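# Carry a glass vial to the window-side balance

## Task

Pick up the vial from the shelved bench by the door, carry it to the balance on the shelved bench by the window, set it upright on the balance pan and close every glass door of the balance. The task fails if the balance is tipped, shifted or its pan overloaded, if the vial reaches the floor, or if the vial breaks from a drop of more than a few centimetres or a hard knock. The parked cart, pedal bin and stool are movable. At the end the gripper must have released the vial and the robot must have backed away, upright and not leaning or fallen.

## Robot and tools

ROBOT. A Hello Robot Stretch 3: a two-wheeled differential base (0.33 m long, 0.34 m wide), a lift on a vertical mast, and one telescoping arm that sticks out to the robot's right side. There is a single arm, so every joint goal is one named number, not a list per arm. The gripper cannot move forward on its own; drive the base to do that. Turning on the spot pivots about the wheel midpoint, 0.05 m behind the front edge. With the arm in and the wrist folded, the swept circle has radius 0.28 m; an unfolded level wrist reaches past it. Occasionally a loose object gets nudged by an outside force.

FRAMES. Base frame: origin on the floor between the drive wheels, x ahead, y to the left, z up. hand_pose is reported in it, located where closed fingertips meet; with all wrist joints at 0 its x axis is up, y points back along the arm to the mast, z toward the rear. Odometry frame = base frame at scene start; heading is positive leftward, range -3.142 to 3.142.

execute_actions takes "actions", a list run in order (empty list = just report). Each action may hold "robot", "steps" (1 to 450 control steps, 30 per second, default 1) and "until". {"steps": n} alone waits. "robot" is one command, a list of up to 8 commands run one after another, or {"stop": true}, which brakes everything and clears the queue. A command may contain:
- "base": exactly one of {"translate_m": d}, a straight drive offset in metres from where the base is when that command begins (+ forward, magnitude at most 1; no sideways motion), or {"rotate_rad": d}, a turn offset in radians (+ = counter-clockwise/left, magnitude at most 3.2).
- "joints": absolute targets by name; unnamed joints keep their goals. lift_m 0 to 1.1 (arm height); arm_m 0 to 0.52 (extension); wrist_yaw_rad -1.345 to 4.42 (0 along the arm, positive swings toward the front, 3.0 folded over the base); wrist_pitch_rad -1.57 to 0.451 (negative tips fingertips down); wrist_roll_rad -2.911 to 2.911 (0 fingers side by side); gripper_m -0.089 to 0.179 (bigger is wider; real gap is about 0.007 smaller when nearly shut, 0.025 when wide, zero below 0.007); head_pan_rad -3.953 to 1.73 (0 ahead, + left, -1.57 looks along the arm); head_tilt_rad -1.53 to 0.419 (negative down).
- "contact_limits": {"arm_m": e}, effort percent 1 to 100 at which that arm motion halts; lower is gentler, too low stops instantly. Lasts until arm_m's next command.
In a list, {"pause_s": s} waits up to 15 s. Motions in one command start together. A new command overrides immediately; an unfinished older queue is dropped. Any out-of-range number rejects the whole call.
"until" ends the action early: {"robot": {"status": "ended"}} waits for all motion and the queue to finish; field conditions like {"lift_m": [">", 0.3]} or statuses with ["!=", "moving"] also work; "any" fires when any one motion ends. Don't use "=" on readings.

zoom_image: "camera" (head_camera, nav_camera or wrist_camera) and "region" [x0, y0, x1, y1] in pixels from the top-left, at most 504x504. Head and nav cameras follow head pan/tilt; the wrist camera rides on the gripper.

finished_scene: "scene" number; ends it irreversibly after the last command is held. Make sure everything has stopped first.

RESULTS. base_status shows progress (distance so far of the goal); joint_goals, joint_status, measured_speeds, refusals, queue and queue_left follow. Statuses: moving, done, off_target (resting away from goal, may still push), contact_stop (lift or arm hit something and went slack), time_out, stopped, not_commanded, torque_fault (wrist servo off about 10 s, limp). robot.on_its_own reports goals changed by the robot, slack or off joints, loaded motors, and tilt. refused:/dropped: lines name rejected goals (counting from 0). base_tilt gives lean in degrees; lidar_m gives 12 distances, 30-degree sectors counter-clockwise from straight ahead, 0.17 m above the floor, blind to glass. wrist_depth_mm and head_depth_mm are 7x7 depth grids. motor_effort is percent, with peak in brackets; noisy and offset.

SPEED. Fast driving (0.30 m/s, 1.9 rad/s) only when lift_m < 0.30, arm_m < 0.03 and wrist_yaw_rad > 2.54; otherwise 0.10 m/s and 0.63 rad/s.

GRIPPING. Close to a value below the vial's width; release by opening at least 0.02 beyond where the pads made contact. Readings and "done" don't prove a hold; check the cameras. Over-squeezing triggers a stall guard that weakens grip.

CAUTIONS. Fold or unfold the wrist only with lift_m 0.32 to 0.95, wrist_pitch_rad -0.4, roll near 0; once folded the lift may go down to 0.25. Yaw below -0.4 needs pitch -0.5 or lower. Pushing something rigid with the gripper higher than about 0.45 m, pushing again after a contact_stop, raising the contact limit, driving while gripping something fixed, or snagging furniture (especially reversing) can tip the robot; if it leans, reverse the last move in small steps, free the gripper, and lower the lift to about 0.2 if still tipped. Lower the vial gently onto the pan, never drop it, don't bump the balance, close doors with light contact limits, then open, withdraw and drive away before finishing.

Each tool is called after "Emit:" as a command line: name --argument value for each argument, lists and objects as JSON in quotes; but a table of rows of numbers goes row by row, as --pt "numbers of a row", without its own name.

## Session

Emit:
execute_actions --actions '[]'

Emit:
execute_actions --actions '[{"robot":{"joints":{"head_pan_rad":-1.7,"head_tilt_rad":-0.3}},"steps":199,"until":{"robot":{"status":"ended"}}}]'

Emit:
execute_actions --actions '[{"robot":{"joints":{"head_pan_rad":-3.3}},"steps":199,"until":{"robot":{"status":"ended"}}}]'

Scene clock: 0.00 s.
robot.base_odometry: x=+0.000 y=+0.000 heading=+0.000 (m, m, rad; robot's odometry frame)
robot.turned_by_wheels: +0.000 (rad since the last result)
robot.turned_by_imu: +0.000 (rad since the last result)
robot.base_tilt: forward=+0.3 right=-2.1 (deg)
robot.lidar_m: 2.05 1.36 1.41 1.91 2.54 1.99 1.40 1.34 1.39 1.92 1.42 1.62
robot.head_depth_mm: 2091 2566 2597 2599 2596 2635 2204 / 2079 2440 2477 2482 2503 2519 2196 / 2049 2301 2321 2314 2330 2358 2188 / 2063 2144 2162 2167 2184 2208 2166 / 1992 2044 2055 2070 2066 2077 2072 / 1907 1929 1940 1954 1969 1968 1962 / 1822 1821 1848 1854 1866 1856 1882
robot.base_status: not_commanded
robot.joint_positions: lift_m=+0.427 arm_m=+0.002 wrist_yaw_rad=+2.979 wrist_pitch_rad=-0.343 wrist_roll_rad=-0.017 gripper_m=+0.037 head_pan_rad=-0.001 head_tilt_rad=-0.022
robot.joint_goals: lift_m=+0.427 arm_m=+0.002 wrist_yaw_rad=+2.979 wrist_pitch_rad=-0.343 wrist_roll_rad=-0.017 gripper_m=+0.037 head_pan_rad=-0.001 head_tilt_rad=-0.022
robot.joint_status: lift_m=not_commanded arm_m=not_commanded wrist_yaw_rad=not_commanded wrist_pitch_rad=not_commanded wrist_roll_rad=not_commanded gripper_m=not_commanded head_pan_rad=not_commanded head_tilt_rad=not_commanded
robot.measured_speeds: translate_m=+0.000 rotate_rad=+0.000 lift_m=+0.000 arm_m=+0.000 wrist_yaw_rad=+0.000 wrist_pitch_rad=+0.000 wrist_roll_rad=+0.000 head_pan_rad=+0.000 head_tilt_rad=+0.000
robot: refusals=0 queue=idle queue_left=0
robot.motor_effort: left_wheel=+0 right_wheel=+0 lift_m=+40 arm_m=-1 wrist_yaw_rad=+0 wrist_pitch_rad=+4 wrist_roll_rad=+0 gripper_m=+0 head_pan_rad=+1 head_tilt_rad=+2 (%)
robot.hand_pose: x=+0.0165 y=+0.0826 z=+0.4571 quat_wxyz=(+0.177, +0.698, +0.066, +0.691) (m; robot's base frame)
robot.wrist_depth_mm: - - - - - - 945 / - - - - - - - / - - - - - - - / - - - - - - - / 828 808 - 843 837 816 839 / 691 674 - 688 673 678 679 / 570 577 577 579 576 585 591
pictures: head_camera (sideways: a quarter turn clockwise sets it upright), nav_camera (sideways: a quarter turn counterclockwise sets it upright), wrist_camera
Images, in order (width x height): head_camera 896x504, nav_camera 672x504, wrist_camera 644x364.

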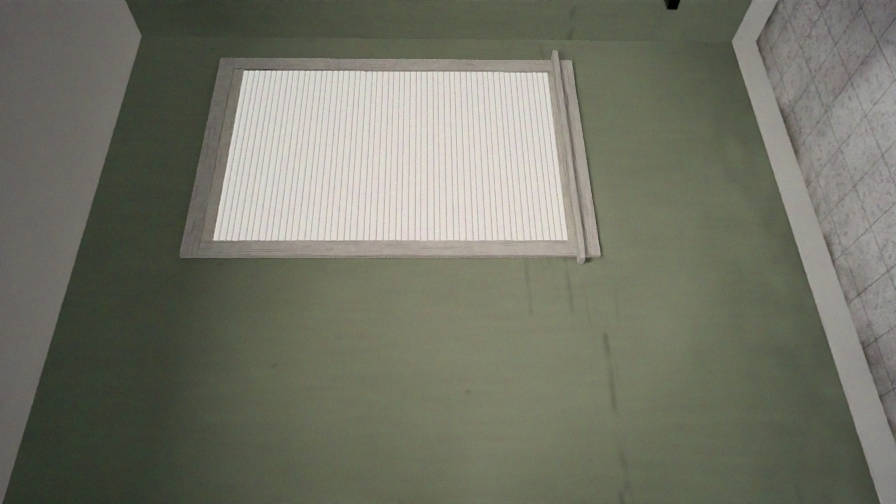

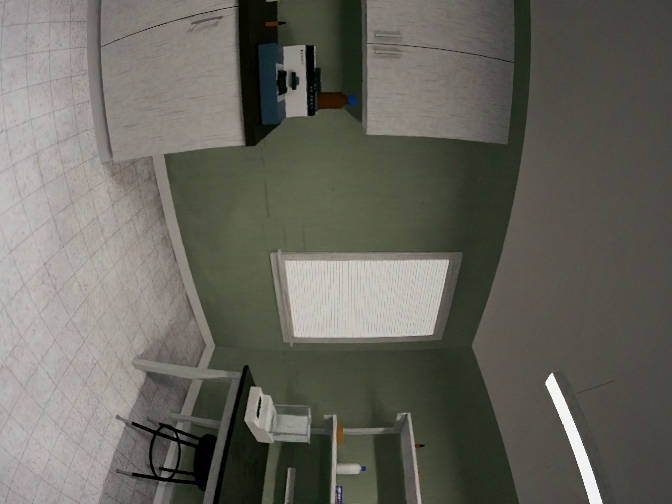

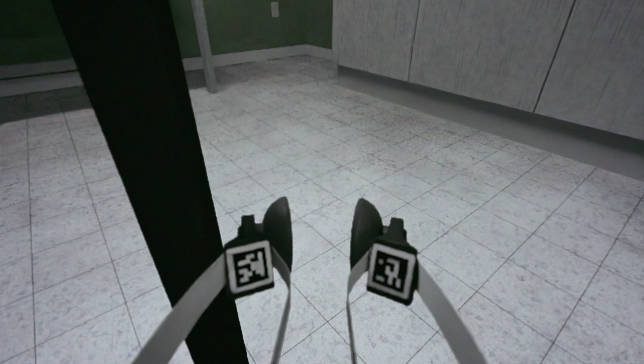

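Scene clock: 1.33 s.
robot.base_odometry: x=+0.000 y=+0.000 heading=+0.000 (m, m, rad; robot's odometry frame)
robot.turned_by_wheels: +0.000 (rad since the last result)
robot.turned_by_imu: +0.000 (rad since the last result)
robot.base_tilt: forward=+0.2 right=-1.9 (deg)
robot.lidar_m: 2.05 1.36 1.41 1.91 2.53 1.99 1.40 1.34 1.38 1.92 1.42 1.62
robot.head_depth_mm: 1886 1945 2024 2027 2081 1899 1545 / 2066 2166 2248 2111 2090 1884 1546 / 2283 2399 2497 2586 2333 1960 1542 / 2310 2407 2533 2708 2679 1965 1550 / 2155 2260 2366 2487 2538 1957 1549 / 2018 2099 2226 2309 2385 1963 1545 / 1897 1979 2068 2171 2259 1966 1549
robot.base_status: not_commanded
robot.joint_positions: lift_m=+0.427 arm_m=+0.002 wrist_yaw_rad=+2.979 wrist_pitch_rad=-0.343 wrist_roll_rad=-0.017 gripper_m=+0.037 head_pan_rad=-1.693 head_tilt_rad=-0.296
robot.joint_goals: lift_m=+0.427 arm_m=+0.002 wrist_yaw_rad=+2.979 wrist_pitch_rad=-0.343 wrist_roll_rad=-0.017 gripper_m=+0.037 head_pan_rad=-1.700 head_tilt_rad=-0.300
robot.joint_status: lift_m=not_commanded arm_m=not_commanded wrist_yaw_rad=not_commanded wrist_pitch_rad=not_commanded wrist_roll_rad=not_commanded gripper_m=not_commanded head_pan_rad=done head_tilt_rad=done
robot.measured_speeds: translate_m=+0.000 rotate_rad=+0.000 lift_m=+0.000 arm_m=+0.000 wrist_yaw_rad=+0.000 wrist_pitch_rad=+0.000 wrist_roll_rad=+0.000 head_pan_rad=+0.000 head_tilt_rad=+0.000
robot: refusals=0 queue=done queue_left=0
robot.motor_effort: left_wheel=-1(0) right_wheel=+0(0) lift_m=+40(40) arm_m=-1(1) wrist_yaw_rad=+0(0) wrist_pitch_rad=+4(4) wrist_roll_rad=+0(0) gripper_m=+0(1) head_pan_rad=-2(39) head_tilt_rad=-2(24) (%)
robot.hand_pose: x=+0.0165 y=+0.0826 z=+0.4571 quat_wxyz=(+0.177, +0.698, +0.066, +0.691) (m; robot's base frame)
robot.wrist_depth_mm: - - - - - - 968 / - - - - - - - / - - - - - - - / - - - - - - - / 823 796 - 831 841 801 824 / 676 682 - 694 665 681 698 / 575 572 579 583 584 592 583
pictures: head_camera (sideways: a quarter turn clockwise sets it upright), nav_camera (sideways: a quarter turn counterclockwise sets it upright), wrist_camera
Images, in order (width x height): head_camera 896x504, nav_camera 672x504, wrist_camera 644x364.

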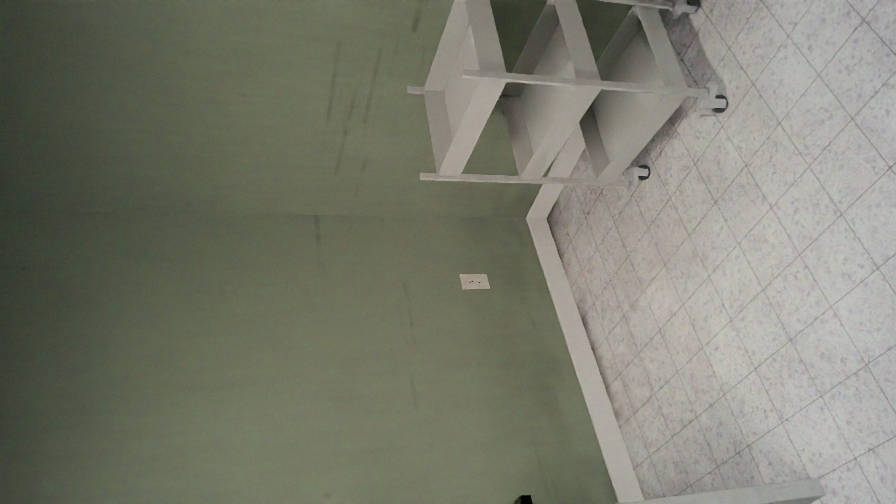

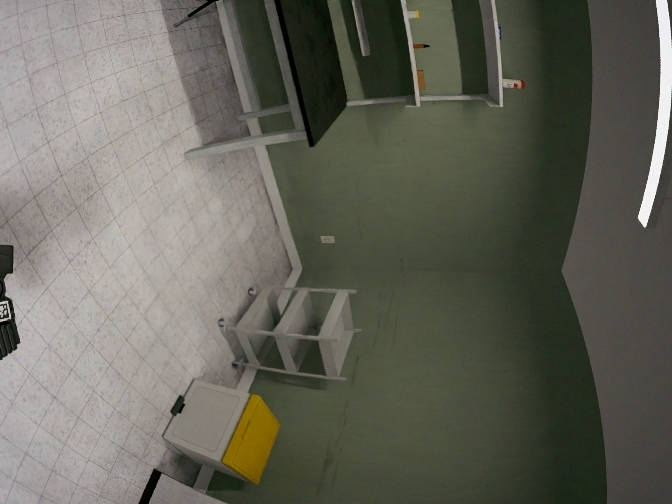

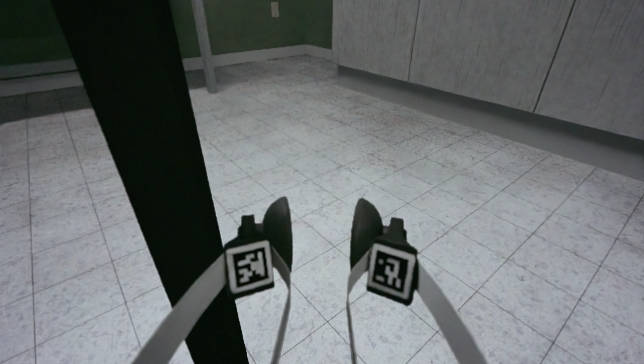

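Scene clock: 2.63 s.
robot.base_odometry: x=+0.000 y=+0.000 heading=+0.000 (m, m, rad; robot's odometry frame)
robot.turned_by_wheels: +0.000 (rad since the last result)
robot.turned_by_imu: +0.000 (rad since the last result)
robot.base_tilt: forward=+0.3 right=-2.1 (deg)
robot.lidar_m: 2.06 1.36 1.41 1.91 2.54 2.00 1.40 1.34 1.39 1.93 1.43 1.62
robot.head_depth_mm: 2550 2725 2855 2976 2675 1962 1543 / 2325 2489 2639 2848 2669 1952 1548 / 2144 2253 2394 2572 2581 1968 1547 / 1988 2063 2202 2328 2437 1961 1552 / 1849 1935 2033 2118 1698 1795 1552 / 1286 1346 1409 1483 1554 1643 1542 / 1207 1262 1313 1373 1446 1512 1549
robot.base_status: not_commanded
robot.joint_positions: lift_m=+0.427 arm_m=+0.002 wrist_yaw_rad=+2.979 wrist_pitch_rad=-0.343 wrist_roll_rad=-0.017 gripper_m=+0.037 head_pan_rad=-3.293 head_tilt_rad=-0.296
robot.joint_goals: lift_m=+0.427 arm_m=+0.002 wrist_yaw_rad=+2.979 wrist_pitch_rad=-0.343 wrist_roll_rad=-0.017 gripper_m=+0.037 head_pan_rad=-3.300 head_tilt_rad=-0.300
robot.joint_status: lift_m=not_commanded arm_m=not_commanded wrist_yaw_rad=not_commanded wrist_pitch_rad=not_commanded wrist_roll_rad=not_commanded gripper_m=not_commanded head_pan_rad=done head_tilt_rad=done
robot.measured_speeds: translate_m=+0.000 rotate_rad=+0.000 lift_m=+0.000 arm_m=+0.000 wrist_yaw_rad=+0.000 wrist_pitch_rad=+0.000 wrist_roll_rad=+0.000 head_pan_rad=+0.000 head_tilt_rad=+0.000
robot: refusals=0 queue=done queue_left=0
robot.motor_effort: left_wheel=-1(0) right_wheel=+0(0) lift_m=+40(40) arm_m=+0(1) wrist_yaw_rad=+0(0) wrist_pitch_rad=+4(4) wrist_roll_rad=+0(0) gripper_m=+0(0) head_pan_rad=-3(41) head_tilt_rad=-2(2) (%)
robot.hand_pose: x=+0.0165 y=+0.0826 z=+0.4571 quat_wxyz=(+0.177, +0.698, +0.066, +0.691) (m; robot's base frame)
robot.wrist_depth_mm: - - - - - - 963 / - - - - - - - / - - - - - - - / - - - - - - - / 824 833 - 822 851 825 840 / 664 675 - 686 678 702 685 / 580 575 574 579 575 586 593
pictures: head_camera (sideways: a quarter turn clockwise sets it upright), nav_camera (sideways: a quarter turn counterclockwise sets it upright), wrist_camera
Images, in order (width x height): head_camera 896x504, nav_camera 672x504, wrist_camera 644x364.

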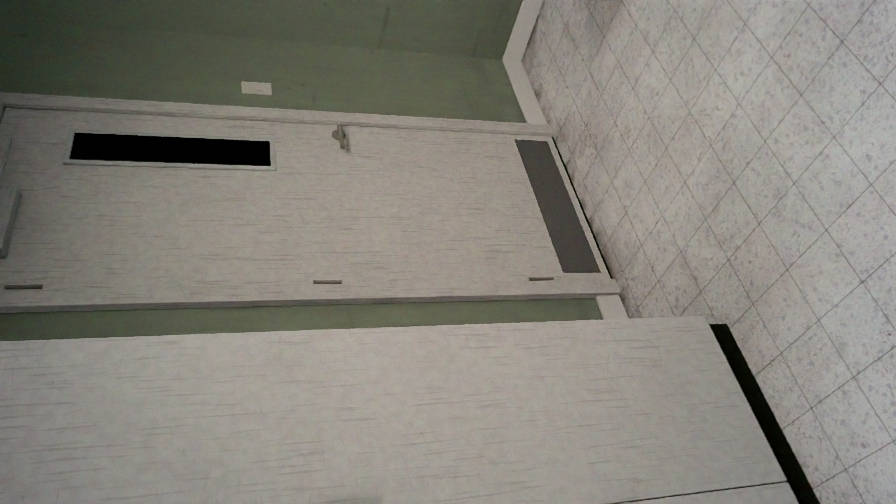

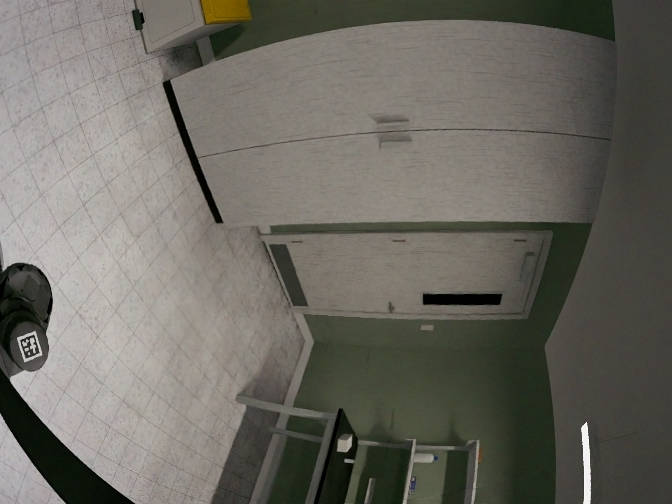

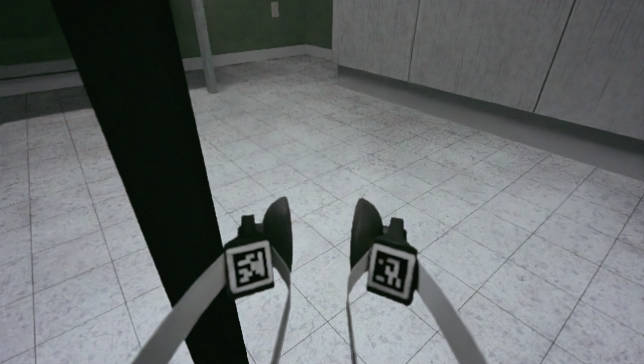

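Emit:
execute_actions --actions '[{"robot":[{"joints":{"lift_m":0.28,"wrist_pitch_rad":-0.4,"head_pan_rad":-1.6,"head_tilt_rad":-0.6}},{"base":{"rotate_rad":2.21}},{"base":{"translate_m":1}},{"base":{"translate_m":0.47}},{"base":{"rotate_rad":1.47}},{"joints":{"lift_m":0.94}},{"joints":{"wrist_yaw_rad":0,"gripper_m":0.1}},{"joints":{"wrist_pitch_rad":-0.3}}],"steps":450},{"steps":450,"until":{"robot":{"status":"ended"}}}]'

Scene clock: 29.67 s.
robot.base_odometry: x=-0.877 y=+1.180 heading=-2.603 (m, m, rad; robot's odometry frame)
robot.turned_by_wheels: +3.680 (rad since the last result)
robot.turned_by_imu: +3.662 (rad since the last result)
robot.base_tilt: forward=+0.3 right=-2.1 (deg)
robot.lidar_m: 1.65 1.36 1.68 2.85 2.17 1.56 1.48 0.91 1.12 1.06 1.09 0.71
robot.head_depth_mm: 910 1085 1191 932 768 - - / 957 1079 1180 931 757 - - / 911 1074 1176 932 795 - - / 947 1066 1168 933 782 - 1218 / 940 1060 1157 934 759 605 1253 / 796 1053 1160 933 735 607 1221 / 940 1046 1162 932 734 606 1220
robot.base_status: done (rotate_rad +1.4699 of +1.4700)
robot.joint_positions: lift_m=+0.940 arm_m=+0.003 wrist_yaw_rad=+0.003 wrist_pitch_rad=-0.322 wrist_roll_rad=-0.017 gripper_m=+0.100 head_pan_rad=-1.607 head_tilt_rad=-0.593
robot.joint_goals: lift_m=+0.940 arm_m=+0.003 wrist_yaw_rad=+0.000 wrist_pitch_rad=-0.300 wrist_roll_rad=-0.017 gripper_m=+0.100 head_pan_rad=-1.600 head_tilt_rad=-0.600
robot.joint_status: lift_m=done arm_m=not_commanded wrist_yaw_rad=done wrist_pitch_rad=done wrist_roll_rad=not_commanded gripper_m=done head_pan_rad=done head_tilt_rad=done
robot.measured_speeds: translate_m=+0.000 rotate_rad=+0.000 lift_m=+0.000 arm_m=+0.000 wrist_yaw_rad=+0.000 wrist_pitch_rad=+0.000 wrist_roll_rad=+0.000 head_pan_rad=+0.000 head_tilt_rad=+0.000
robot: refusals=0 queue=done queue_left=0
robot.motor_effort: left_wheel=-2(9) right_wheel=+2(12) lift_m=+52(55) arm_m=-1(1) wrist_yaw_rad=-2(6) wrist_pitch_rad=+7(6) wrist_roll_rad=+0(0) gripper_m=+1(79) head_pan_rad=+4(40) head_tilt_rad=-4(27) (%)
robot.hand_pose: x=-0.0209 y=-0.3829 z=+0.9744 quat_wxyz=(+0.704, +0.115, -0.692, -0.112) (m; robot's base frame)
robot.wrist_depth_mm: 811 800 814 811 832 828 816 / 863 888 869 904 895 903 880 / 911 833 833 861 831 838 919 / 576 591 590 614 602 609 611 / 480 476 481 482 498 480 488 / 385 384 376 385 379 403 397 / 332 329 331 334 333 335 332
pictures: head_camera (sideways: a quarter turn clockwise sets it upright), nav_camera (sideways: a quarter turn counterclockwise sets it upright), wrist_camera
Images, in order (width x height): head_camera 896x504, nav_camera 672x504, wrist_camera 644x364.

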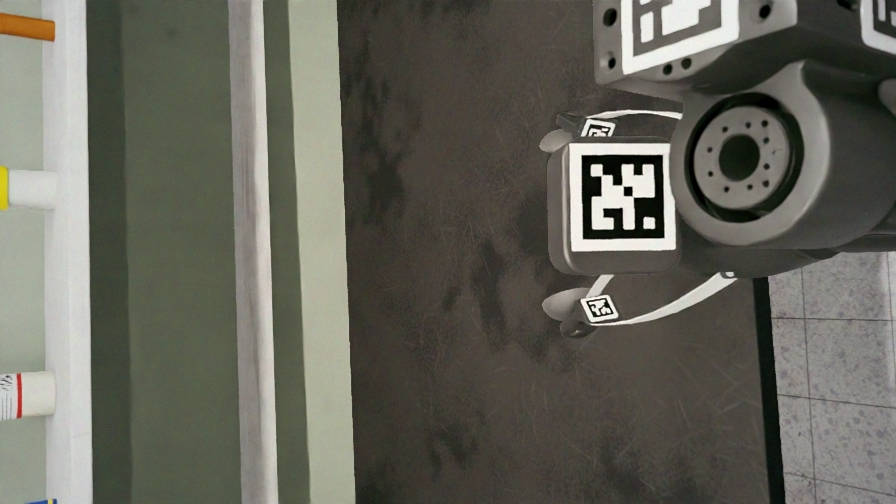

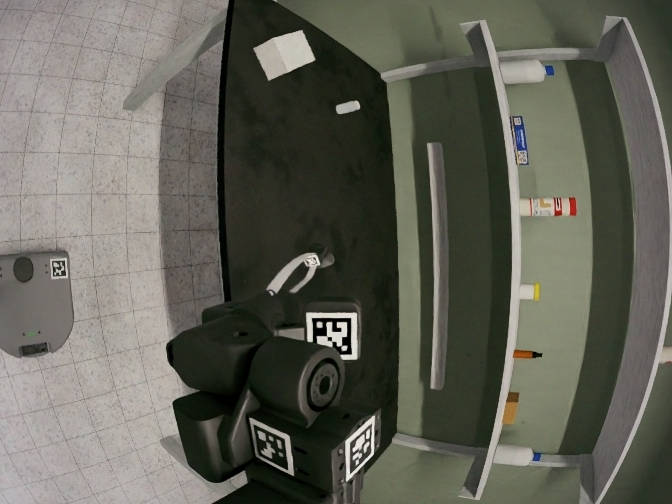

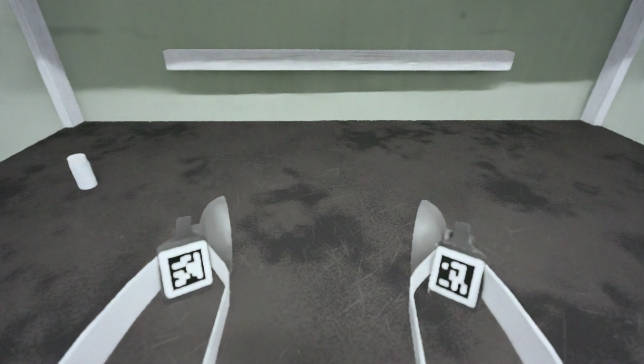

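Emit:
execute_actions --actions '[{"robot":[{"base":{"translate_m":0.2},"joints":{"arm_m":0.27,"lift_m":0.81}},{"base":{"rotate_rad":0.29}}],"steps":450,"until":{"robot":{"status":"ended"}}}]'

Scene clock: 35.37 s.
robot.base_odometry: x=-1.049 y=+1.077 heading=-2.313 (m, m, rad; robot's odometry frame)
robot.turned_by_wheels: +0.290 (rad since the last result)
robot.turned_by_imu: +0.288 (rad since the last result)
robot.base_tilt: forward=+0.4 right=-2.0 (deg)
robot.lidar_m: 1.20 1.19 2.03 3.14 1.96 1.69 1.09 1.23 1.06 1.05 0.55 1.46
robot.head_depth_mm: 921 1030 1124 929 756 - - / 774 1042 1154 969 - 592 1197 / 766 1075 1163 1011 - 606 1222 / 965 1110 1189 990 712 607 1244 / 824 1132 1206 935 714 620 1240 / 915 1137 1282 936 657 638 1249 / 1047 1186 1339 1460 719 640 896
robot.base_status: done (rotate_rad +0.2899 of +0.2900)
robot.joint_positions: lift_m=+0.810 arm_m=+0.270 wrist_yaw_rad=+0.001 wrist_pitch_rad=-0.321 wrist_roll_rad=-0.017 gripper_m=+0.100 head_pan_rad=-1.607 head_tilt_rad=-0.593
robot.joint_goals: lift_m=+0.810 arm_m=+0.270 wrist_yaw_rad=+0.000 wrist_pitch_rad=-0.300 wrist_roll_rad=-0.017 gripper_m=+0.100 head_pan_rad=-1.600 head_tilt_rad=-0.600
robot.joint_status: lift_m=done arm_m=done wrist_yaw_rad=done wrist_pitch_rad=done wrist_roll_rad=not_commanded gripper_m=done head_pan_rad=done head_tilt_rad=done
robot.measured_speeds: translate_m=+0.000 rotate_rad=+0.000 lift_m=+0.000 arm_m=+0.000 wrist_yaw_rad=+0.000 wrist_pitch_rad=+0.000 wrist_roll_rad=+0.000 head_pan_rad=+0.000 head_tilt_rad=+0.000
robot: refusals=0 queue=done queue_left=0
robot.motor_effort: left_wheel=-2(7) right_wheel=+2(8) lift_m=+27(52) arm_m=+3(4) wrist_yaw_rad=-2(2) wrist_pitch_rad=+6(7) wrist_roll_rad=+0(0) gripper_m=+1(1) head_pan_rad=+3(3) head_tilt_rad=-4(4) (%)
robot.hand_pose: x=-0.0212 y=-0.6502 z=+0.8455 quat_wxyz=(+0.704, +0.115, -0.692, -0.112) (m; robot's base frame)
robot.wrist_depth_mm: 764 722 658 608 568 526 443 / 847 779 699 659 605 562 537 / 997 848 500 494 493 508 503 / - 358 358 322 356 362 361 / 277 279 280 278 296 282 284 / 228 228 225 231 224 237 232 / 159 194 196 194 195 196 196
pictures: head_camera (sideways: a quarter turn clockwise sets it upright), nav_camera (sideways: a quarter turn counterclockwise sets it upright), wrist_camera
Images, in order (width x height): head_camera 896x504, nav_camera 672x504, wrist_camera 644x364.

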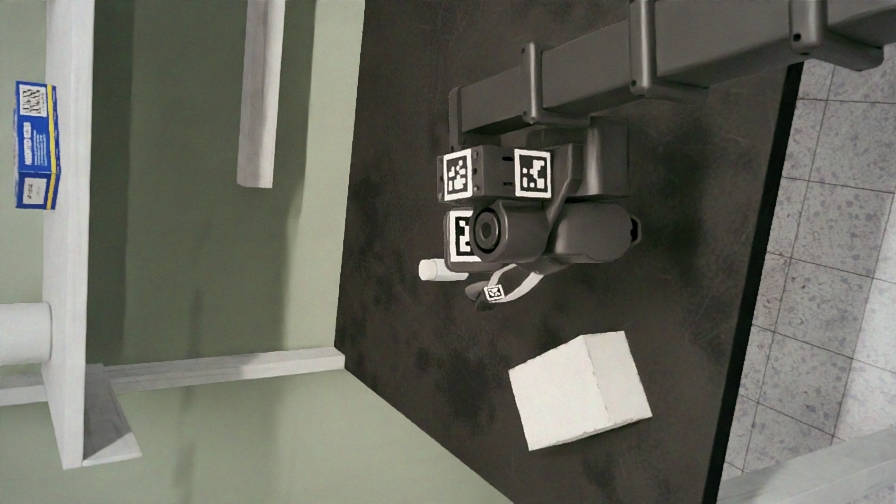

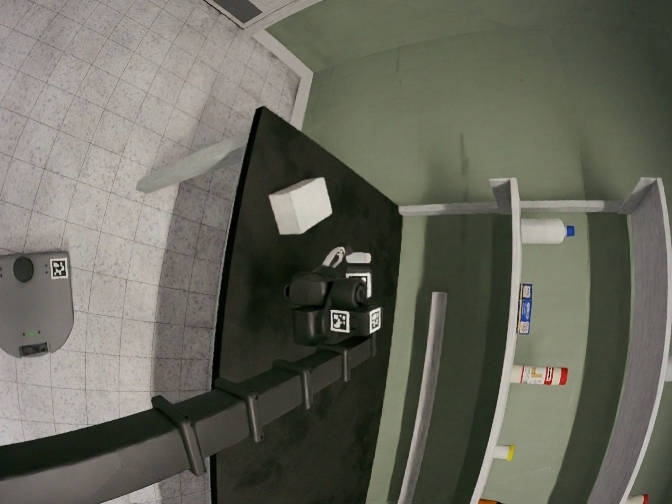

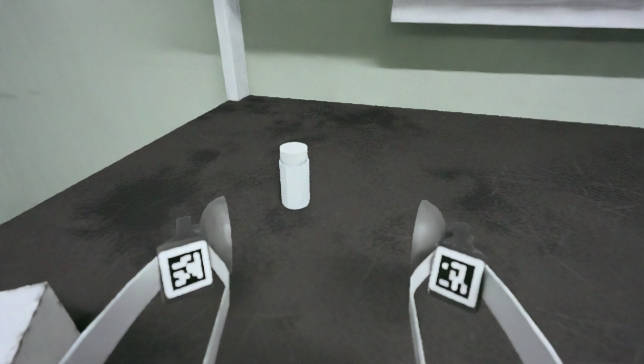

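Emit:
execute_actions --actions '[{"robot":[{"base":{"translate_m":0.027},"joints":{"arm_m":0.416,"lift_m":0.765}},{"joints":{"gripper_m":-0.025}},{"joints":{"lift_m":0.785}}],"steps":450,"until":{"robot":{"status":"ended"}}}]'

Scene clock: 40.47 s.
robot.base_odometry: x=-1.067 y=+1.057 heading=-2.313 (m, m, rad; robot's odometry frame)
robot.turned_by_wheels: +0.000 (rad since the last result)
robot.turned_by_imu: -0.001 (rad since the last result)
robot.base_tilt: forward=+0.3 right=-2.1 (deg)
robot.lidar_m: 1.18 1.15 1.97 2.85 1.99 1.71 1.12 1.24 1.06 1.06 0.54 1.44
robot.head_depth_mm: 920 1030 1132 930 757 - - / 758 1048 1154 969 - 590 1220 / 909 1083 1174 - 735 606 1244 / 969 1110 1200 933 734 606 1248 / 826 1121 1182 933 675 621 1245 / 902 1167 1299 930 677 639 1249 / 1077 1195 1346 1488 737 656 877
robot.base_status: done (translate_m +0.0270 of +0.0270)
robot.joint_positions: lift_m=+0.785 arm_m=+0.416 wrist_yaw_rad=+0.001 wrist_pitch_rad=-0.321 wrist_roll_rad=-0.017 gripper_m=-0.024 head_pan_rad=-1.607 head_tilt_rad=-0.593
robot.joint_goals: lift_m=+0.785 arm_m=+0.416 wrist_yaw_rad=+0.000 wrist_pitch_rad=-0.300 wrist_roll_rad=-0.017 gripper_m=-0.025 head_pan_rad=-1.600 head_tilt_rad=-0.600
robot.joint_status: lift_m=done arm_m=done wrist_yaw_rad=done wrist_pitch_rad=done wrist_roll_rad=not_commanded gripper_m=done head_pan_rad=done head_tilt_rad=done
robot.measured_speeds: translate_m=+0.000 rotate_rad=+0.000 lift_m=+0.000 arm_m=+0.000 wrist_yaw_rad=+0.000 wrist_pitch_rad=+0.000 wrist_roll_rad=+0.000 head_pan_rad=+0.000 head_tilt_rad=+0.000
robot: refusals=0 queue=done queue_left=0
robot.motor_effort: left_wheel=-2(4) right_wheel=+2(7) lift_m=+52(55) arm_m=+3(2) wrist_yaw_rad=+0(1) wrist_pitch_rad=+7(6) wrist_roll_rad=+0(0) gripper_m=-18(92) head_pan_rad=+3(3) head_tilt_rad=-4(4) (%)
robot.hand_pose: x=-0.0212 y=-0.7962 z=+0.8197 quat_wxyz=(+0.704, +0.114, -0.692, -0.112) (m; robot's base frame)
robot.wrist_depth_mm: 617 579 508 486 457 424 398 / 686 626 558 534 481 459 426 / 777 694 422 426 433 431 441 / 868 304 308 307 311 312 314 / 239 237 244 146 245 244 244 / 195 196 191 174 198 198 199 / 166 167 166 168 168 168 168
pictures: head_camera (sideways: a quarter turn clockwise sets it upright), nav_camera (sideways: a quarter turn counterclockwise sets it upright), wrist_camera
Images, in order (width x height): head_camera 896x504, nav_camera 672x504, wrist_camera 644x364.

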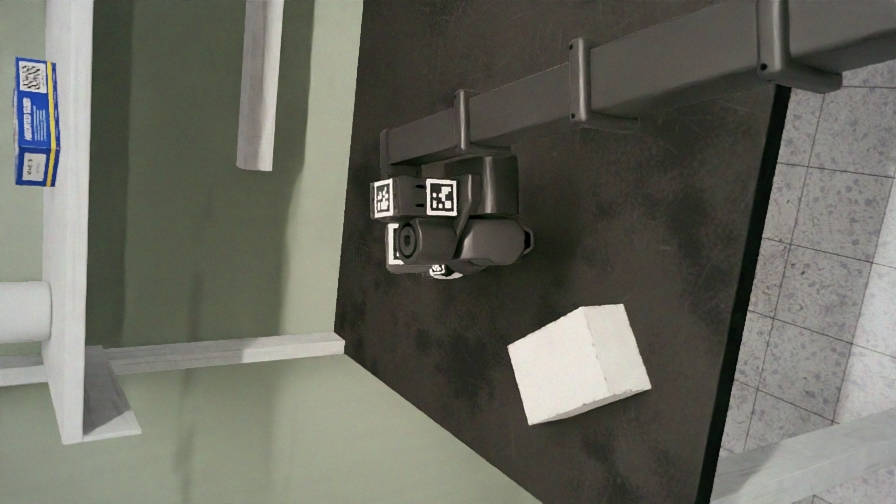

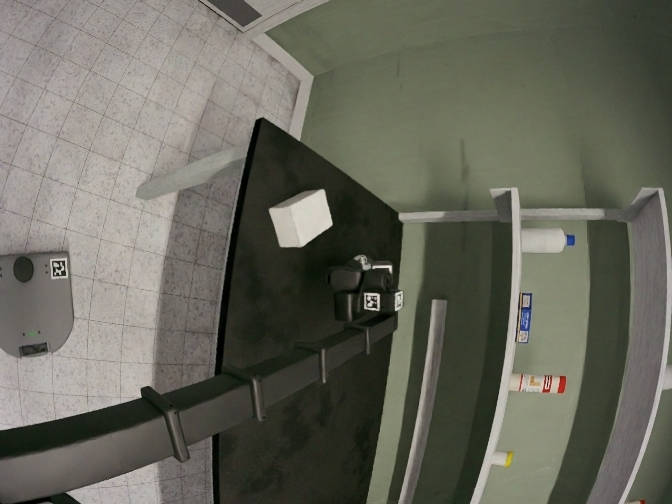

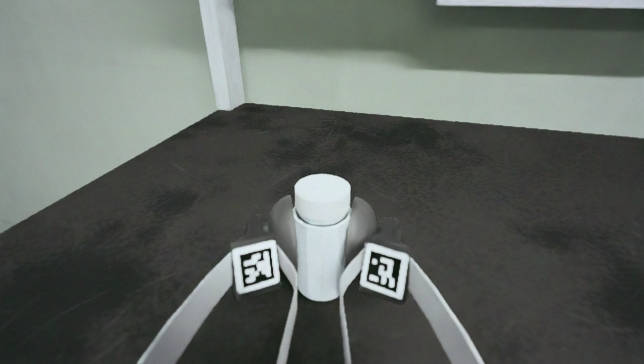

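Emit:
execute_actions --actions '[{"robot":[{"joints":{"lift_m":0.95,"arm_m":0.0,"head_pan_rad":-0.85,"head_tilt_rad":-0.45}},{"base":{"rotate_rad":1.48}},{"base":{"translate_m":1},"joints":{"wrist_yaw_rad":1.57,"lift_m":1.0}},{"base":{"translate_m":1}},{"base":{"translate_m":0.56}},{"base":{"rotate_rad":1.39}},{"joints":{"arm_m":0.4,"lift_m":0.92}}],"steps":450},{"steps":450},{"steps":450,"until":{"robot":{"status":"ended"}}}]'

Scene clock: 84.97 s.
robot.base_odometry: x=+0.654 y=-0.838 heading=+0.556 (m, m, rad; robot's odometry frame)
robot.turned_by_wheels: +2.870 (rad since the last result)
robot.turned_by_imu: +2.860 (rad since the last result)
robot.base_tilt: forward=+0.3 right=-2.1 (deg)
robot.lidar_m: 1.04 1.54 1.80 3.59 2.05 1.48 1.37 0.51 0.54 0.96 0.67 0.75
robot.head_depth_mm: 948 971 1056 1126 803 683 564 / 1015 921 1129 1186 865 682 566 / 1085 1144 1224 1186 866 683 564 / 960 990 1367 1187 864 684 564 / 1233 1305 1448 1187 866 684 594 / 1369 1232 1067 1055 865 684 1256 / 1499 1667 1736 976 869 706 1351
robot.base_status: done (rotate_rad +1.3899 of +1.3900)
robot.joint_positions: lift_m=+0.920 arm_m=+0.400 wrist_yaw_rad=+1.568 wrist_pitch_rad=-0.321 wrist_roll_rad=-0.017 gripper_m=-0.024 head_pan_rad=-0.857 head_tilt_rad=-0.458
robot.joint_goals: lift_m=+0.920 arm_m=+0.400 wrist_yaw_rad=+1.570 wrist_pitch_rad=-0.300 wrist_roll_rad=-0.017 gripper_m=-0.025 head_pan_rad=-0.850 head_tilt_rad=-0.450
robot.joint_status: lift_m=done arm_m=done wrist_yaw_rad=done wrist_pitch_rad=done wrist_roll_rad=not_commanded gripper_m=done head_pan_rad=done head_tilt_rad=done
robot.measured_speeds: translate_m=+0.000 rotate_rad=+0.000 lift_m=+0.000 arm_m=+0.000 wrist_yaw_rad=+0.000 wrist_pitch_rad=+0.000 wrist_roll_rad=+0.000 head_pan_rad=+0.000 head_tilt_rad=+0.000
robot: refusals=0 queue=done queue_left=0
robot.motor_effort: left_wheel=-2(7) right_wheel=+2(7) lift_m=+27(52) arm_m=+3(3) wrist_yaw_rad=+1(3) wrist_pitch_rad=+6(6) wrist_roll_rad=+0(0) gripper_m=-18(18) head_pan_rad=+3(38) head_tilt_rad=+3(18) (%)
robot.hand_pose: x=+0.2142 y=-0.5453 z=+0.9555 quat_wxyz=(+0.578, +0.569, -0.409, +0.418) (m; robot's base frame)
robot.wrist_depth_mm: - - - - - 869 588 / - - - 820 - 863 512 / - - 744 724 775 754 588 / - - 566 578 570 579 543 / - 463 453 145 459 454 454 / - 363 352 252 367 364 363 / 329 309 309 311 312 310 312
pictures: head_camera (sideways: a quarter turn clockwise sets it upright), nav_camera (sideways: a quarter turn counterclockwise sets it upright), wrist_camera
Images, in order (width x height): head_camera 896x504, nav_camera 672x504, wrist_camera 644x364.

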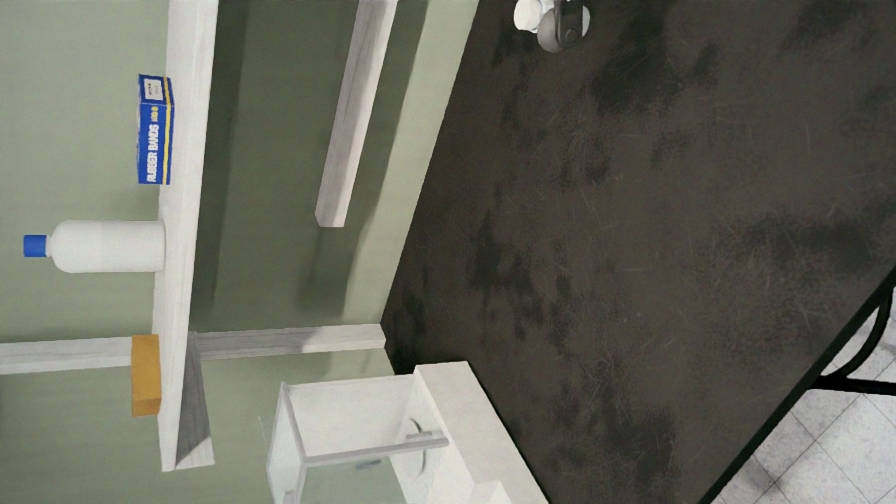

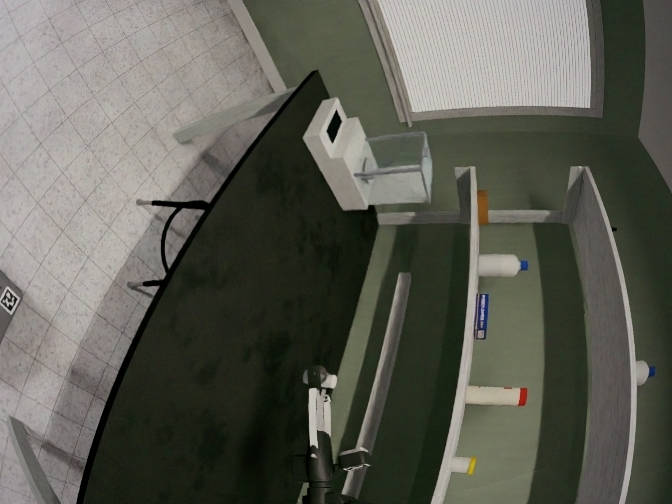

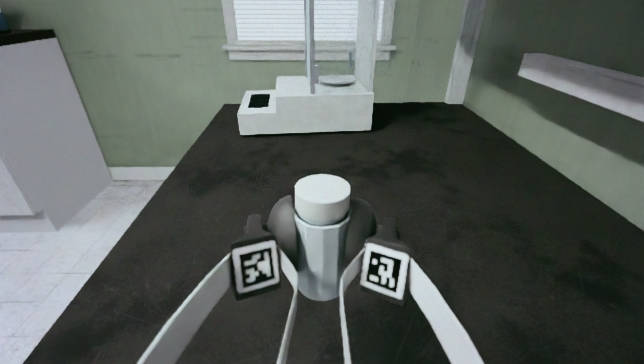

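Emit:
execute_actions --actions '[{"robot":[{"base":{"translate_m":1},"joints":{"arm_m":0.0,"head_pan_rad":-1.5,"head_tilt_rad":-0.6}},{"base":{"translate_m":0.5}},{"base":{"rotate_rad":-1.57},"joints":{"wrist_yaw_rad":0}},{"base":{"translate_m":0.57},"joints":{"lift_m":0.9}}],"steps":450},{"steps":450,"until":{"robot":{"status":"ended"}}}]'

Scene clock: 113.70 s.
robot.base_odometry: x=+2.229 y=-0.529 heading=-1.013 (m, m, rad; robot's odometry frame)
robot.turned_by_wheels: -1.570 (rad since the last result)
robot.turned_by_imu: -1.586 (rad since the last result)
robot.base_tilt: forward=+0.3 right=-2.1 (deg)
robot.lidar_m: 0.47 0.48 0.45 0.43 0.44 0.59 1.42 3.69 0.52 0.68 0.54 0.49
robot.head_depth_mm: 2778 3000 1426 933 624 639 - / 2792 2860 1111 735 609 - - / 2794 2959 1281 736 618 - - / 2829 3016 1218 738 617 628 1248 / 923 2426 1276 933 735 638 1243 / 730 384 1160 933 736 639 1221 / 590 380 1111 936 737 639 1056
robot.base_status: done (translate_m +0.5700 of +0.5700)
robot.joint_positions: lift_m=+0.900 arm_m=+0.003 wrist_yaw_rad=+0.002 wrist_pitch_rad=-0.321 wrist_roll_rad=-0.017 gripper_m=-0.024 head_pan_rad=-1.493 head_tilt_rad=-0.593
robot.joint_goals: lift_m=+0.900 arm_m=+0.000 wrist_yaw_rad=+0.000 wrist_pitch_rad=-0.300 wrist_roll_rad=-0.017 gripper_m=-0.025 head_pan_rad=-1.500 head_tilt_rad=-0.600
robot.joint_status: lift_m=done arm_m=done wrist_yaw_rad=done wrist_pitch_rad=done wrist_roll_rad=not_commanded gripper_m=done head_pan_rad=done head_tilt_rad=done
robot.measured_speeds: translate_m=+0.000 rotate_rad=+0.000 lift_m=+0.000 arm_m=+0.000 wrist_yaw_rad=+0.000 wrist_pitch_rad=+0.000 wrist_roll_rad=+0.000 head_pan_rad=+0.000 head_tilt_rad=+0.000
robot: refusals=0 queue=done queue_left=0
robot.motor_effort: left_wheel=+1(6) right_wheel=-2(8) lift_m=+27(24) arm_m=-3(2) wrist_yaw_rad=-2(3) wrist_pitch_rad=+6(6) wrist_roll_rad=+0(0) gripper_m=-18(18) head_pan_rad=-3(31) head_tilt_rad=-4(18) (%)
robot.hand_pose: x=-0.0211 y=-0.3834 z=+0.9355 quat_wxyz=(+0.704, +0.115, -0.692, -0.112) (m; robot's base frame)
robot.wrist_depth_mm: 570 802 322 - - - - / 511 860 388 - - - - / 580 746 383 446 751 - - / 522 532 345 325 348 - - / 406 419 385 145 297 332 - / 342 343 322 231 320 330 354 / 289 292 290 291 291 292 292
pictures: head_camera (sideways: a quarter turn clockwise sets it upright), nav_camera (sideways: a quarter turn counterclockwise sets it upright), wrist_camera
Images, in order (width x height): head_camera 896x504, nav_camera 672x504, wrist_camera 644x364.

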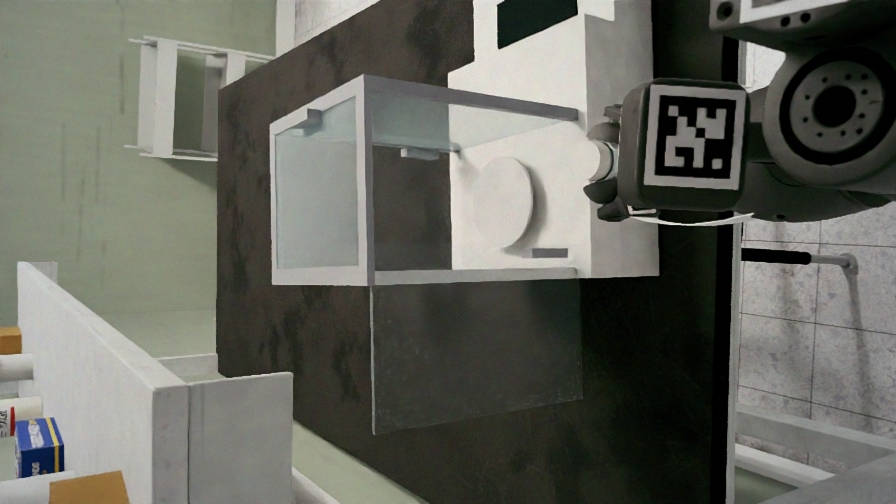

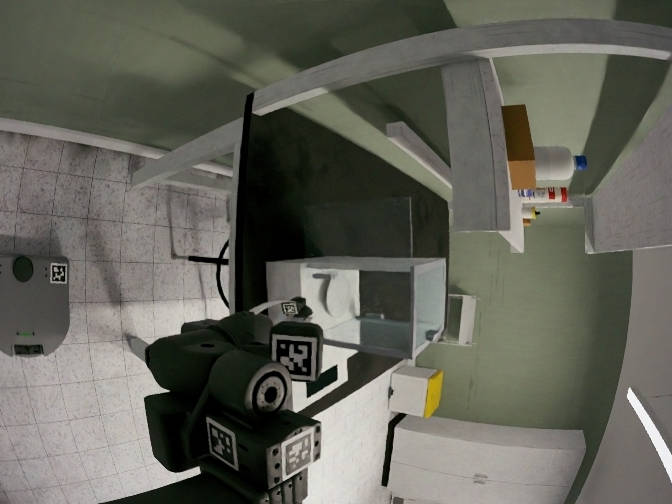

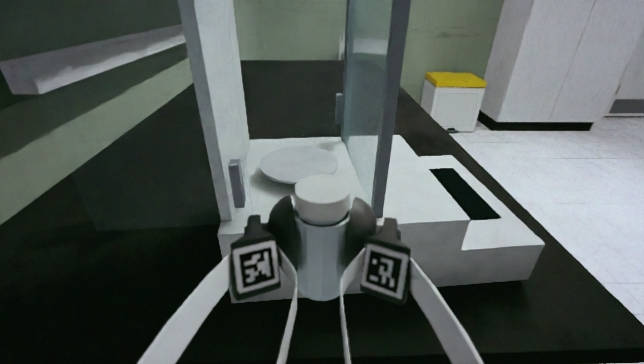

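Emit:
execute_actions --actions '[{"robot":[{"base":{"translate_m":0.014}},{"joints":{"arm_m":0.195},"contact_limits":{"arm_m":10}},{"joints":{"lift_m":0.888}}],"steps":450,"until":{"robot":{"status":"ended"}}}]'

Scene clock: 118.53 s.
robot.base_odometry: x=+2.237 y=-0.541 heading=-1.013 (m, m, rad; robot's odometry frame)
robot.turned_by_wheels: +0.000 (rad since the last result)
robot.turned_by_imu: -0.001 (rad since the last result)
robot.base_tilt: forward=+0.3 right=-2.1 (deg)
robot.lidar_m: 0.46 0.47 0.45 0.43 0.44 0.59 1.44 3.69 0.53 0.67 0.53 0.48
robot.head_depth_mm: 2792 3006 1344 1011 - 621 1246 / 2783 2841 1157 - - 632 1242 / 2808 2993 1279 1011 - 629 1247 / 2835 3045 1217 755 620 628 1220 / 920 2352 1281 933 733 640 1246 / 728 378 1160 935 736 639 1222 / 571 379 1079 933 736 638 903
robot.base_status: done (translate_m +0.0140 of +0.0140)
robot.joint_positions: lift_m=+0.888 arm_m=+0.195 wrist_yaw_rad=+0.001 wrist_pitch_rad=-0.321 wrist_roll_rad=-0.017 gripper_m=-0.024 head_pan_rad=-1.493 head_tilt_rad=-0.593
robot.joint_goals: lift_m=+0.888 arm_m=+0.195 wrist_yaw_rad=+0.000 wrist_pitch_rad=-0.300 wrist_roll_rad=-0.017 gripper_m=-0.025 head_pan_rad=-1.500 head_tilt_rad=-0.600
robot.joint_status: lift_m=done arm_m=done wrist_yaw_rad=done wrist_pitch_rad=done wrist_roll_rad=not_commanded gripper_m=done head_pan_rad=done head_tilt_rad=done
robot.measured_speeds: translate_m=+0.000 rotate_rad=+0.000 lift_m=+0.000 arm_m=+0.000 wrist_yaw_rad=+0.000 wrist_pitch_rad=+0.000 wrist_roll_rad=+0.000 head_pan_rad=+0.000 head_tilt_rad=+0.000
robot: refusals=0 queue=done queue_left=0
robot.motor_effort: left_wheel=+2(6) right_wheel=-1(3) lift_m=+27(27) arm_m=+3(2) wrist_yaw_rad=-2(1) wrist_pitch_rad=+6(6) wrist_roll_rad=+0(0) gripper_m=-18(18) head_pan_rad=-3(3) head_tilt_rad=-4(4) (%)
robot.contact_limits: arm_m 10 (drawing in: default 18, maximum 29; extending or still: default 24, maximum 40)
robot.hand_pose: x=-0.0212 y=-0.5752 z=+0.9235 quat_wxyz=(+0.704, +0.115, -0.692, -0.112) (m; robot's base frame)
robot.wrist_depth_mm: 99 139 - - - - - / 98 138 - - - - - / 97 135 694 701 653 - - / 96 133 483 487 508 550 - / 95 131 239 145 257 298 387 / 94 128 186 169 205 205 66 / 93 117 164 163 174 175 72
pictures: head_camera (sideways: a quarter turn clockwise sets it upright), nav_camera (sideways: a quarter turn counterclockwise sets it upright), wrist_camera
Images, in order (width x height): head_camera 896x504, nav_camera 672x504, wrist_camera 644x364.

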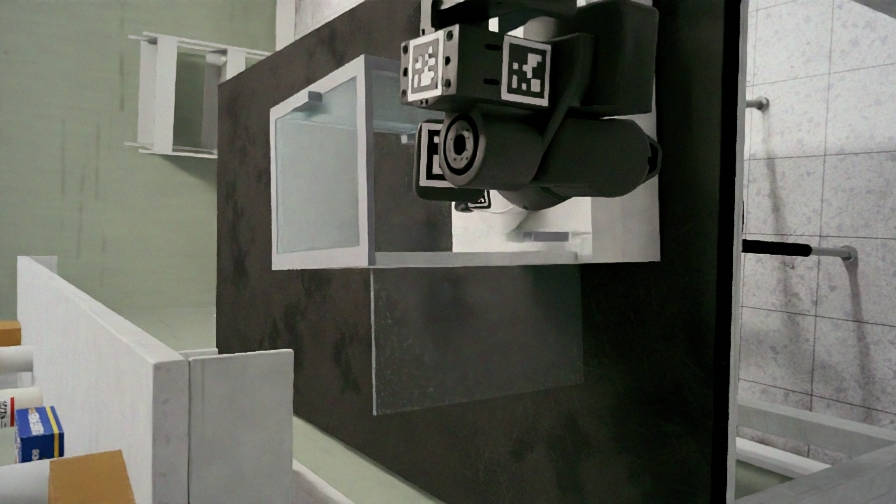

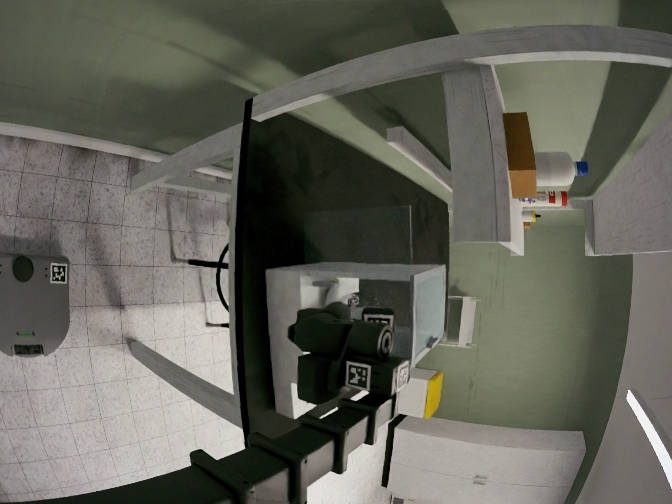

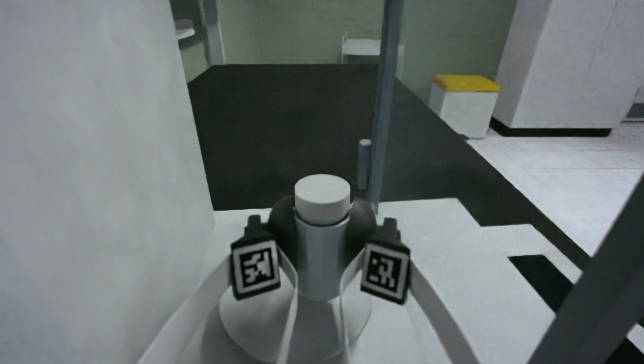

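Emit:
execute_actions --actions '[{"robot":[{"base":{"translate_m":0.005},"joints":{"lift_m":0.876}},{"joints":{"gripper_m":0.054}},{"joints":{"arm_m":0.155}},{"joints":{"arm_m":0.04,"gripper_m":0.04},"contact_limits":{"arm_m":10}},{"base":{"translate_m":0.056},"joints":{"lift_m":0.883}},{"joints":{"arm_m":0.068},"contact_limits":{"arm_m":10}}],"steps":450,"until":{"robot":{"status":"ended"}}}]'

Scene clock: 127.40 s.
robot.base_odometry: x=+2.269 y=-0.593 heading=-1.013 (m, m, rad; robot's odometry frame)
robot.turned_by_wheels: +0.000 (rad since the last result)
robot.turned_by_imu: -0.002 (rad since the last result)
robot.base_tilt: forward=+0.4 right=-2.0 (deg)
robot.lidar_m: 0.39 0.41 0.45 0.43 0.44 0.60 1.50 4.43 0.56 0.67 0.50 0.41
robot.head_depth_mm: 2794 2912 1157 933 617 - - / 2811 2849 1214 734 638 - - / 2811 2981 1159 703 639 - - / 918 384 1214 935 736 638 1248 / 729 374 1159 935 735 638 1247 / 413 375 1159 937 734 639 1150 / 380 376 789 948 735 638 775
robot.base_status: done (translate_m +0.0560 of +0.0560)
robot.joint_positions: lift_m=+0.883 arm_m=+0.068 wrist_yaw_rad=-0.002 wrist_pitch_rad=-0.320 wrist_roll_rad=-0.017 gripper_m=+0.040 head_pan_rad=-1.493 head_tilt_rad=-0.593
robot.joint_goals: lift_m=+0.883 arm_m=+0.068 wrist_yaw_rad=+0.000 wrist_pitch_rad=-0.300 wrist_roll_rad=-0.017 gripper_m=+0.040 head_pan_rad=-1.500 head_tilt_rad=-0.600
robot.joint_status: lift_m=done arm_m=done wrist_yaw_rad=done wrist_pitch_rad=done wrist_roll_rad=not_commanded gripper_m=done head_pan_rad=done head_tilt_rad=done
robot.measured_speeds: translate_m=+0.000 rotate_rad=+0.000 lift_m=+0.000 arm_m=+0.000 wrist_yaw_rad=+0.000 wrist_pitch_rad=+0.000 wrist_roll_rad=+0.000 head_pan_rad=+0.000 head_tilt_rad=+0.000
robot: refusals=0 queue=done queue_left=0
robot.motor_effort: left_wheel=+1(6) right_wheel=-2(5) lift_m=+52(53) arm_m=+3(5) wrist_yaw_rad=+1(2) wrist_pitch_rad=+6(6) wrist_roll_rad=+0(0) gripper_m=+0(81) head_pan_rad=-2(2) head_tilt_rad=-4(4) (%)
robot.contact_limits: arm_m 10 (drawing in: default 18, maximum 29; extending or still: default 24, maximum 40)
robot.hand_pose: x=-0.0219 y=-0.4482 z=+0.9178 quat_wxyz=(+0.704, +0.113, -0.692, -0.113) (m; robot's base frame)
robot.wrist_depth_mm: 486 674 - - - - - / 401 744 - - - - - / 498 636 703 679 374 707 - / 482 502 499 286 284 296 - / 384 391 394 222 249 234 292 / 320 318 309 214 224 231 249 / 268 270 270 247 252 258 267
pictures: head_camera (sideways: a quarter turn clockwise sets it upright), nav_camera (sideways: a quarter turn counterclockwise sets it upright), wrist_camera
Images, in order (width x height): head_camera 896x504, nav_camera 672x504, wrist_camera 644x364.

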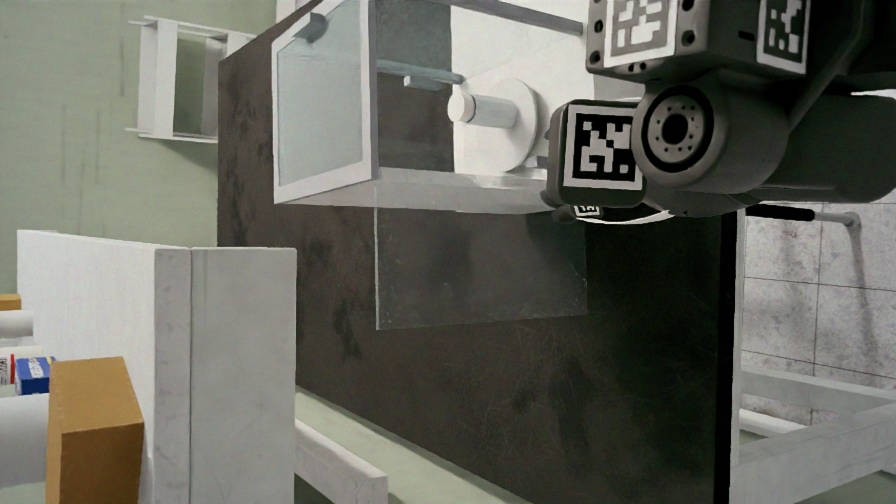

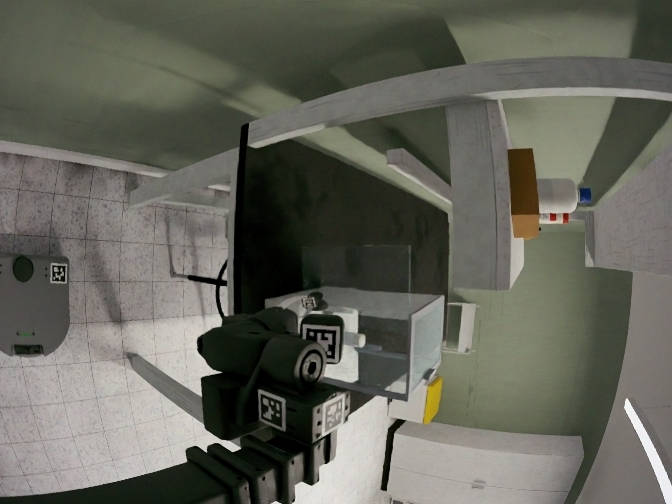

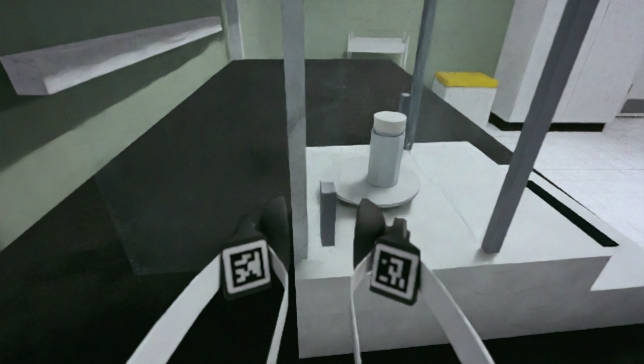

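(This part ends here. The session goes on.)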